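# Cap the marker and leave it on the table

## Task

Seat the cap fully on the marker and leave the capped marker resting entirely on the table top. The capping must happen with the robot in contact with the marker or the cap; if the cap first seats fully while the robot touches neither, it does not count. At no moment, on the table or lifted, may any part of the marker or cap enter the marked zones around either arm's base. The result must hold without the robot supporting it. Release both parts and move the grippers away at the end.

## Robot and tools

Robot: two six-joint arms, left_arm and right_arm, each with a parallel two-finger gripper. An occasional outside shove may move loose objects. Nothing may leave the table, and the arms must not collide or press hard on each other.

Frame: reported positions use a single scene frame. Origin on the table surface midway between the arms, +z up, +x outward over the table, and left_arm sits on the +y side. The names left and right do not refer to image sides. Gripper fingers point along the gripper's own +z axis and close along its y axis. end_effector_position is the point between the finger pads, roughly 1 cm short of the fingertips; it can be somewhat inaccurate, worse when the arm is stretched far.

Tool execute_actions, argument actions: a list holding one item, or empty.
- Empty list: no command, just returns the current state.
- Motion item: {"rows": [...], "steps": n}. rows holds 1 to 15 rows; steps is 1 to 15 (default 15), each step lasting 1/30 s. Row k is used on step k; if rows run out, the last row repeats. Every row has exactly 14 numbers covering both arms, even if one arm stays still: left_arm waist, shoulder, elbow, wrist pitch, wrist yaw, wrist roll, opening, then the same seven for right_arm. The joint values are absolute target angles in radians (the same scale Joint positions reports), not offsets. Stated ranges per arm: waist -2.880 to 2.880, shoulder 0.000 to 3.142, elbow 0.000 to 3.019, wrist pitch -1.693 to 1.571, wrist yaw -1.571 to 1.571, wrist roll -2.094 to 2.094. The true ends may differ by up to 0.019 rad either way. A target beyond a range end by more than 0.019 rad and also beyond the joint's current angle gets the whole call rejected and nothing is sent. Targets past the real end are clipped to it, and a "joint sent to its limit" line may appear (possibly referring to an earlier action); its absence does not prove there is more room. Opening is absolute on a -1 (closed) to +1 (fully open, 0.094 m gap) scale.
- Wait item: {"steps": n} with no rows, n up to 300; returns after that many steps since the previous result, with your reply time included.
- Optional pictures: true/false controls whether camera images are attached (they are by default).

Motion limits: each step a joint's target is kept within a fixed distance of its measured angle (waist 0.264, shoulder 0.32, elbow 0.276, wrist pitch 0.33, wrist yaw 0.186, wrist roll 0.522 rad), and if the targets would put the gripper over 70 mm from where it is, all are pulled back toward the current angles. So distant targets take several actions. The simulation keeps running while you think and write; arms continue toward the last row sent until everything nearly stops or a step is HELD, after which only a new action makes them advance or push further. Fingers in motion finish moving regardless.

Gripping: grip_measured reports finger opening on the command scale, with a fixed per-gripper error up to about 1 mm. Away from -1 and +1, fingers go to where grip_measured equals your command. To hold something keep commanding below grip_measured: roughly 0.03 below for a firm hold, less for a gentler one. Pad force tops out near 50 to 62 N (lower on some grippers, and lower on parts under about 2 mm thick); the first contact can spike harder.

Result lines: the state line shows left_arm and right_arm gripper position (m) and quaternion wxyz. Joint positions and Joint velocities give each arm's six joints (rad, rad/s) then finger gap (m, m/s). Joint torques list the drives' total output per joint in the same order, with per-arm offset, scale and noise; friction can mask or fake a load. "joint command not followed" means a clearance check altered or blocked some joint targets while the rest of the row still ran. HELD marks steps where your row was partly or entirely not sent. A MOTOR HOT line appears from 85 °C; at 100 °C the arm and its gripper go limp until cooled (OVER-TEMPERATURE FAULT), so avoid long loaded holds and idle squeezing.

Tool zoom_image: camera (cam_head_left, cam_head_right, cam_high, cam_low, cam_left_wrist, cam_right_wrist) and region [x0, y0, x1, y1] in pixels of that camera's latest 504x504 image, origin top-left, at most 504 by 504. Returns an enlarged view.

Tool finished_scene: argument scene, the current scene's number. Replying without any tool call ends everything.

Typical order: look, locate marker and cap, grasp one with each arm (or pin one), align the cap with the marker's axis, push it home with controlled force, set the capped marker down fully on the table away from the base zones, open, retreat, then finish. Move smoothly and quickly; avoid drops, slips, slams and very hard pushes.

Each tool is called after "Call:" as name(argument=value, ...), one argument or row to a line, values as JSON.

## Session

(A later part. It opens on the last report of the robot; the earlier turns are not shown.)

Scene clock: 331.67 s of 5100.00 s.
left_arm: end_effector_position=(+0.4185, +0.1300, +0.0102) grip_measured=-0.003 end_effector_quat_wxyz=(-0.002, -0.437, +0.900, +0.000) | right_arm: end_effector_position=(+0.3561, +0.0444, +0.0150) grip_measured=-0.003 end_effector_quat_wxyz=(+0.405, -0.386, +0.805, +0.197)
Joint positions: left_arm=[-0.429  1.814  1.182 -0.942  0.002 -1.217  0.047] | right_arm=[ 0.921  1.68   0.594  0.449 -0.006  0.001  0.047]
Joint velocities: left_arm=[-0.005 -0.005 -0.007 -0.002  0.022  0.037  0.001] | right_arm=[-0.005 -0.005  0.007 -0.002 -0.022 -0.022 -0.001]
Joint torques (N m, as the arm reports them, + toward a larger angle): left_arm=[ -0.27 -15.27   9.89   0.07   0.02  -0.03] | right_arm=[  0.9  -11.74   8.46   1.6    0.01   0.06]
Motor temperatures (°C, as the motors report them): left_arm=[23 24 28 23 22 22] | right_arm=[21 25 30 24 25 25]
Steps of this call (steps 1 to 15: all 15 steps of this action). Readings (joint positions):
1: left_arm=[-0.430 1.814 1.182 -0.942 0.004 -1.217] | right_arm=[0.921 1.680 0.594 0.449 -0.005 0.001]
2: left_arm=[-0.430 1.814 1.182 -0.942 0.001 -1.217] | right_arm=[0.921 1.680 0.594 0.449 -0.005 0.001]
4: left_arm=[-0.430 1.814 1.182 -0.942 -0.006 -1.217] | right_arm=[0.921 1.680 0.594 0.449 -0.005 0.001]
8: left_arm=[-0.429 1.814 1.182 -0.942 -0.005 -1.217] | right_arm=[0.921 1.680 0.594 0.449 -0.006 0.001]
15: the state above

Call:
execute_actions(
  actions=[
    {"rows":[[-0.43,1.79,1.2,-0.94,0,-1.217,0,0.921,1.67,0.6,0.445,0,0,0],[-0.43,1.77,1.2,-0.94,0,-1.217,0,0.921,1.645,0.585,0.435,0,0,0],[-0.43,1.745,1.2,-0.95,0,-1.217,0,0.921,1.62,0.57,0.425,0,0,0],[-0.43,1.72,1.2,-0.96,0,-1.217,0,0.921,1.59,0.555,0.41,0,0,0],[-0.43,1.695,1.2,-0.97,0,-1.217,0,0.921,1.56,0.54,0.395,0,0,0],[-0.42,1.67,1.2,-0.98,0,-1.217,0,0.921,1.53,0.525,0.38,0,0,0],[-0.4,1.645,1.2,-0.99,0,-1.217,0,0.921,1.5,0.51,0.365,0,0,0],[-0.38,1.62,1.2,-1,0,-1.217,0,0.91,1.47,0.5,0.35,0,0,0],[-0.35,1.595,1.2,-1,0,-1.217,0,0.89,1.44,0.49,0.335,0,0,0],[-0.31,1.57,1.2,-1,0,-1.217,0,0.86,1.41,0.48,0.32,0,0,0],[-0.27,1.545,1.2,-1,0,-1.217,0,0.82,1.38,0.47,0.3,0,0,0],[-0.22,1.52,1.2,-1,0,-1.217,0,0.77,1.35,0.46,0.28,0,0,0],[-0.17,1.5,1.2,-1,0,-1.217,0,0.72,1.32,0.45,0.26,0,0,0],[-0.1,1.48,1.2,-1,0,-1.217,0,0.65,1.29,0.45,0.25,0,0,0],[0.05,1.46,1.2,-1,0,-1.217,0,0.4,1.25,0.45,0.25,0,0,0]]},
  ],
  pictures=false,
)

Call:
execute_actions(
  actions=[
    {"steps":20},
  ],
)

Call:
zoom_image(
  camera="cam_head_left",
  region=[200,280,290,345],
)

Scene clock: 350.43 s of 5100.00 s.
left_arm: end_effector_position=(+0.4431, +0.2099, +0.1496) grip_measured=-0.003 end_effector_quat_wxyz=(+0.099, -0.508, +0.852, -0.082) | right_arm: end_effector_position=(+0.3818, -0.0589, +0.0908) grip_measured=-0.003 end_effector_quat_wxyz=(+0.449, -0.303, +0.824, +0.167)
Joint positions: left_arm=[-0.258  1.515  1.182 -0.98   0.002 -1.217  0.047] | right_arm=[ 0.732  1.323  0.46   0.29  -0.004  0.001  0.047]
Joint velocities: left_arm=[ 1.187 -0.562 -0.002  0.002  0.066 -0.051 -0.   ] | right_arm=[-1.724 -0.737 -0.09  -0.159  0.007  0.022 -0.   ]
Joint torques (N m, as the arm reports them, + toward a larger angle): left_arm=[  2.06 -10.5   10.8   -0.02  -0.11  -0.01] | right_arm=[-0.35 -9.03  8.42  1.22  0.12  0.03]
Motor temperatures (°C, as the motors report them): left_arm=[23 24 28 23 22 22] | right_arm=[21 26 28 23 25 25]
Steps of this call (steps 1 to 15: the robot went on to your last target; steps 16 to 90: nothing new was sent; then 15.27 s passed at rest; steps 91 to 105: all 15 steps of this action). Readings (joint positions):
91: left_arm=[-0.429 1.814 1.182 -0.942 0.002 -1.217] | right_arm=[0.921 1.680 0.594 0.449 -0.004 0.001]
92: left_arm=[-0.429 1.812 1.182 -0.942 0.002 -1.217] | right_arm=[0.921 1.679 0.593 0.449 -0.003 0.001]
94: left_arm=[-0.429 1.799 1.182 -0.943 0.002 -1.217] | right_arm=[0.921 1.664 0.582 0.443 -0.003 0.001]
98: left_arm=[-0.426 1.714 1.182 -0.968 0.002 -1.217] | right_arm=[0.921 1.558 0.522 0.392 -0.003 0.001]
105: the state above

Scene clock: 351.10 s of 5100.00 s.
left_arm: end_effector_position=(+0.4380, +0.3652, +0.1736) grip_measured=-0.003 end_effector_quat_wxyz=(+0.132, -0.634, +0.759, -0.075) | right_arm: end_effector_position=(+0.4550, -0.1907, +0.1115) grip_measured=-0.002 end_effector_quat_wxyz=(+0.487, -0.158, +0.854, +0.090)
Joint positions: left_arm=[ 0.058  1.463  1.182 -0.985 -0.001 -1.217  0.047] | right_arm=[0.396 1.254 0.452 0.267 0.002 0.001 0.047]
Joint velocities: left_arm=[ 0.005 -0.005 -0.007  0.007  0.051 -0.007  0.001] | right_arm=[-0.015  0.005 -0.002 -0.002  0.007 -0.022  0.   ]
Joint torques (N m, as the arm reports them, + toward a larger angle): left_arm=[ -0.85 -11.41  11.82  -0.12  -0.01   0.01] | right_arm=[ 0.57 -7.99  8.83  0.92 -0.06  0.05]
Motor temperatures (°C, as the motors report them): left_arm=[23 24 28 23 22 22] | right_arm=[21 26 28 23 25 25]
Steps of this call (steps 1 to 20: the robot went on to your last target). Readings (joint positions):
1: left_arm=[-0.214 1.498 1.182 -0.980 0.002 -1.217] | right_arm=[0.670 1.301 0.459 0.287 -0.004 0.001]
2: left_arm=[-0.168 1.485 1.182 -0.980 0.002 -1.217] | right_arm=[0.606 1.284 0.459 0.286 -0.003 0.001]
4: left_arm=[-0.070 1.468 1.182 -0.980 0.002 -1.217] | right_arm=[0.477 1.262 0.459 0.282 -0.001 0.001]
8: left_arm=[0.080 1.463 1.182 -0.982 -0.005 -1.217] | right_arm=[0.365 1.254 0.457 0.272 0.006 0.001]
20: the state above

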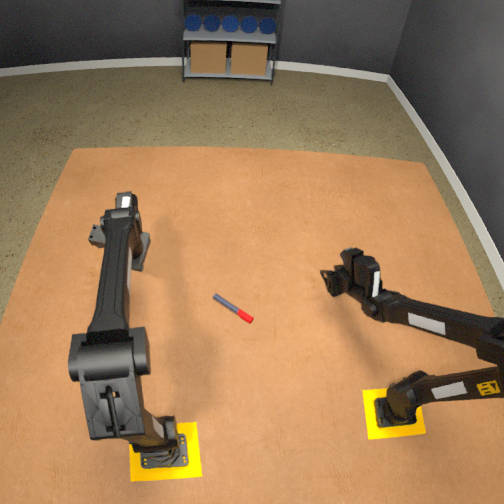

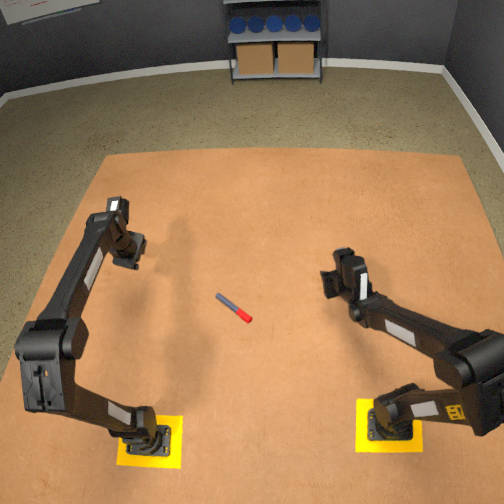

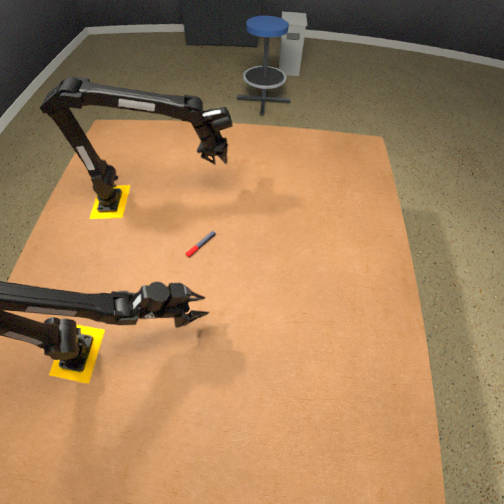

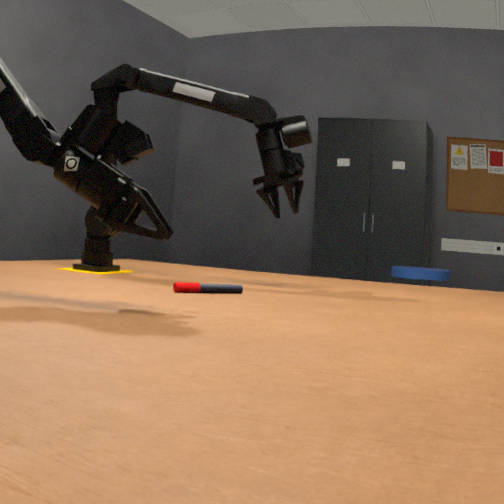

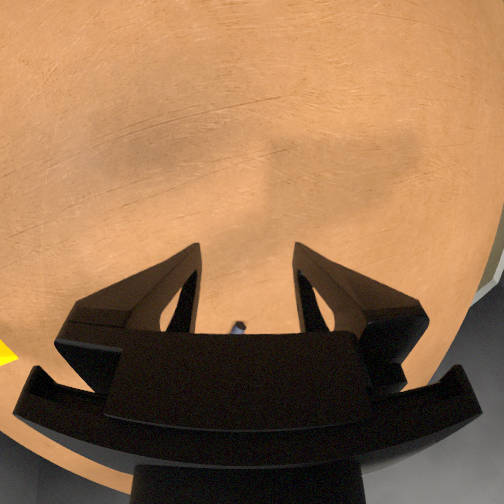

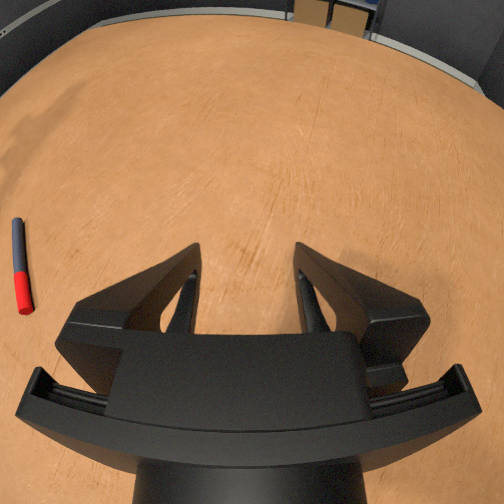

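Region (200, 280, 290, 345) of cam_head_left's 504x504 image, scaled by 5.600, with more detail than that image has.

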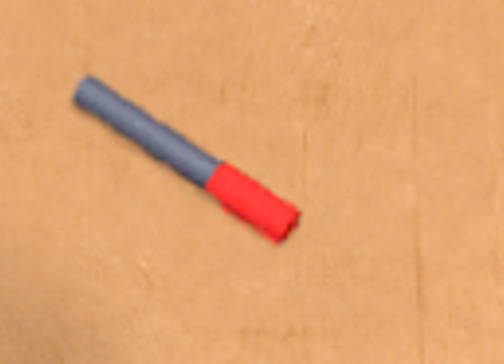

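Call:
finished_scene(
  scene=2,
)

The scene is finished: the task was done.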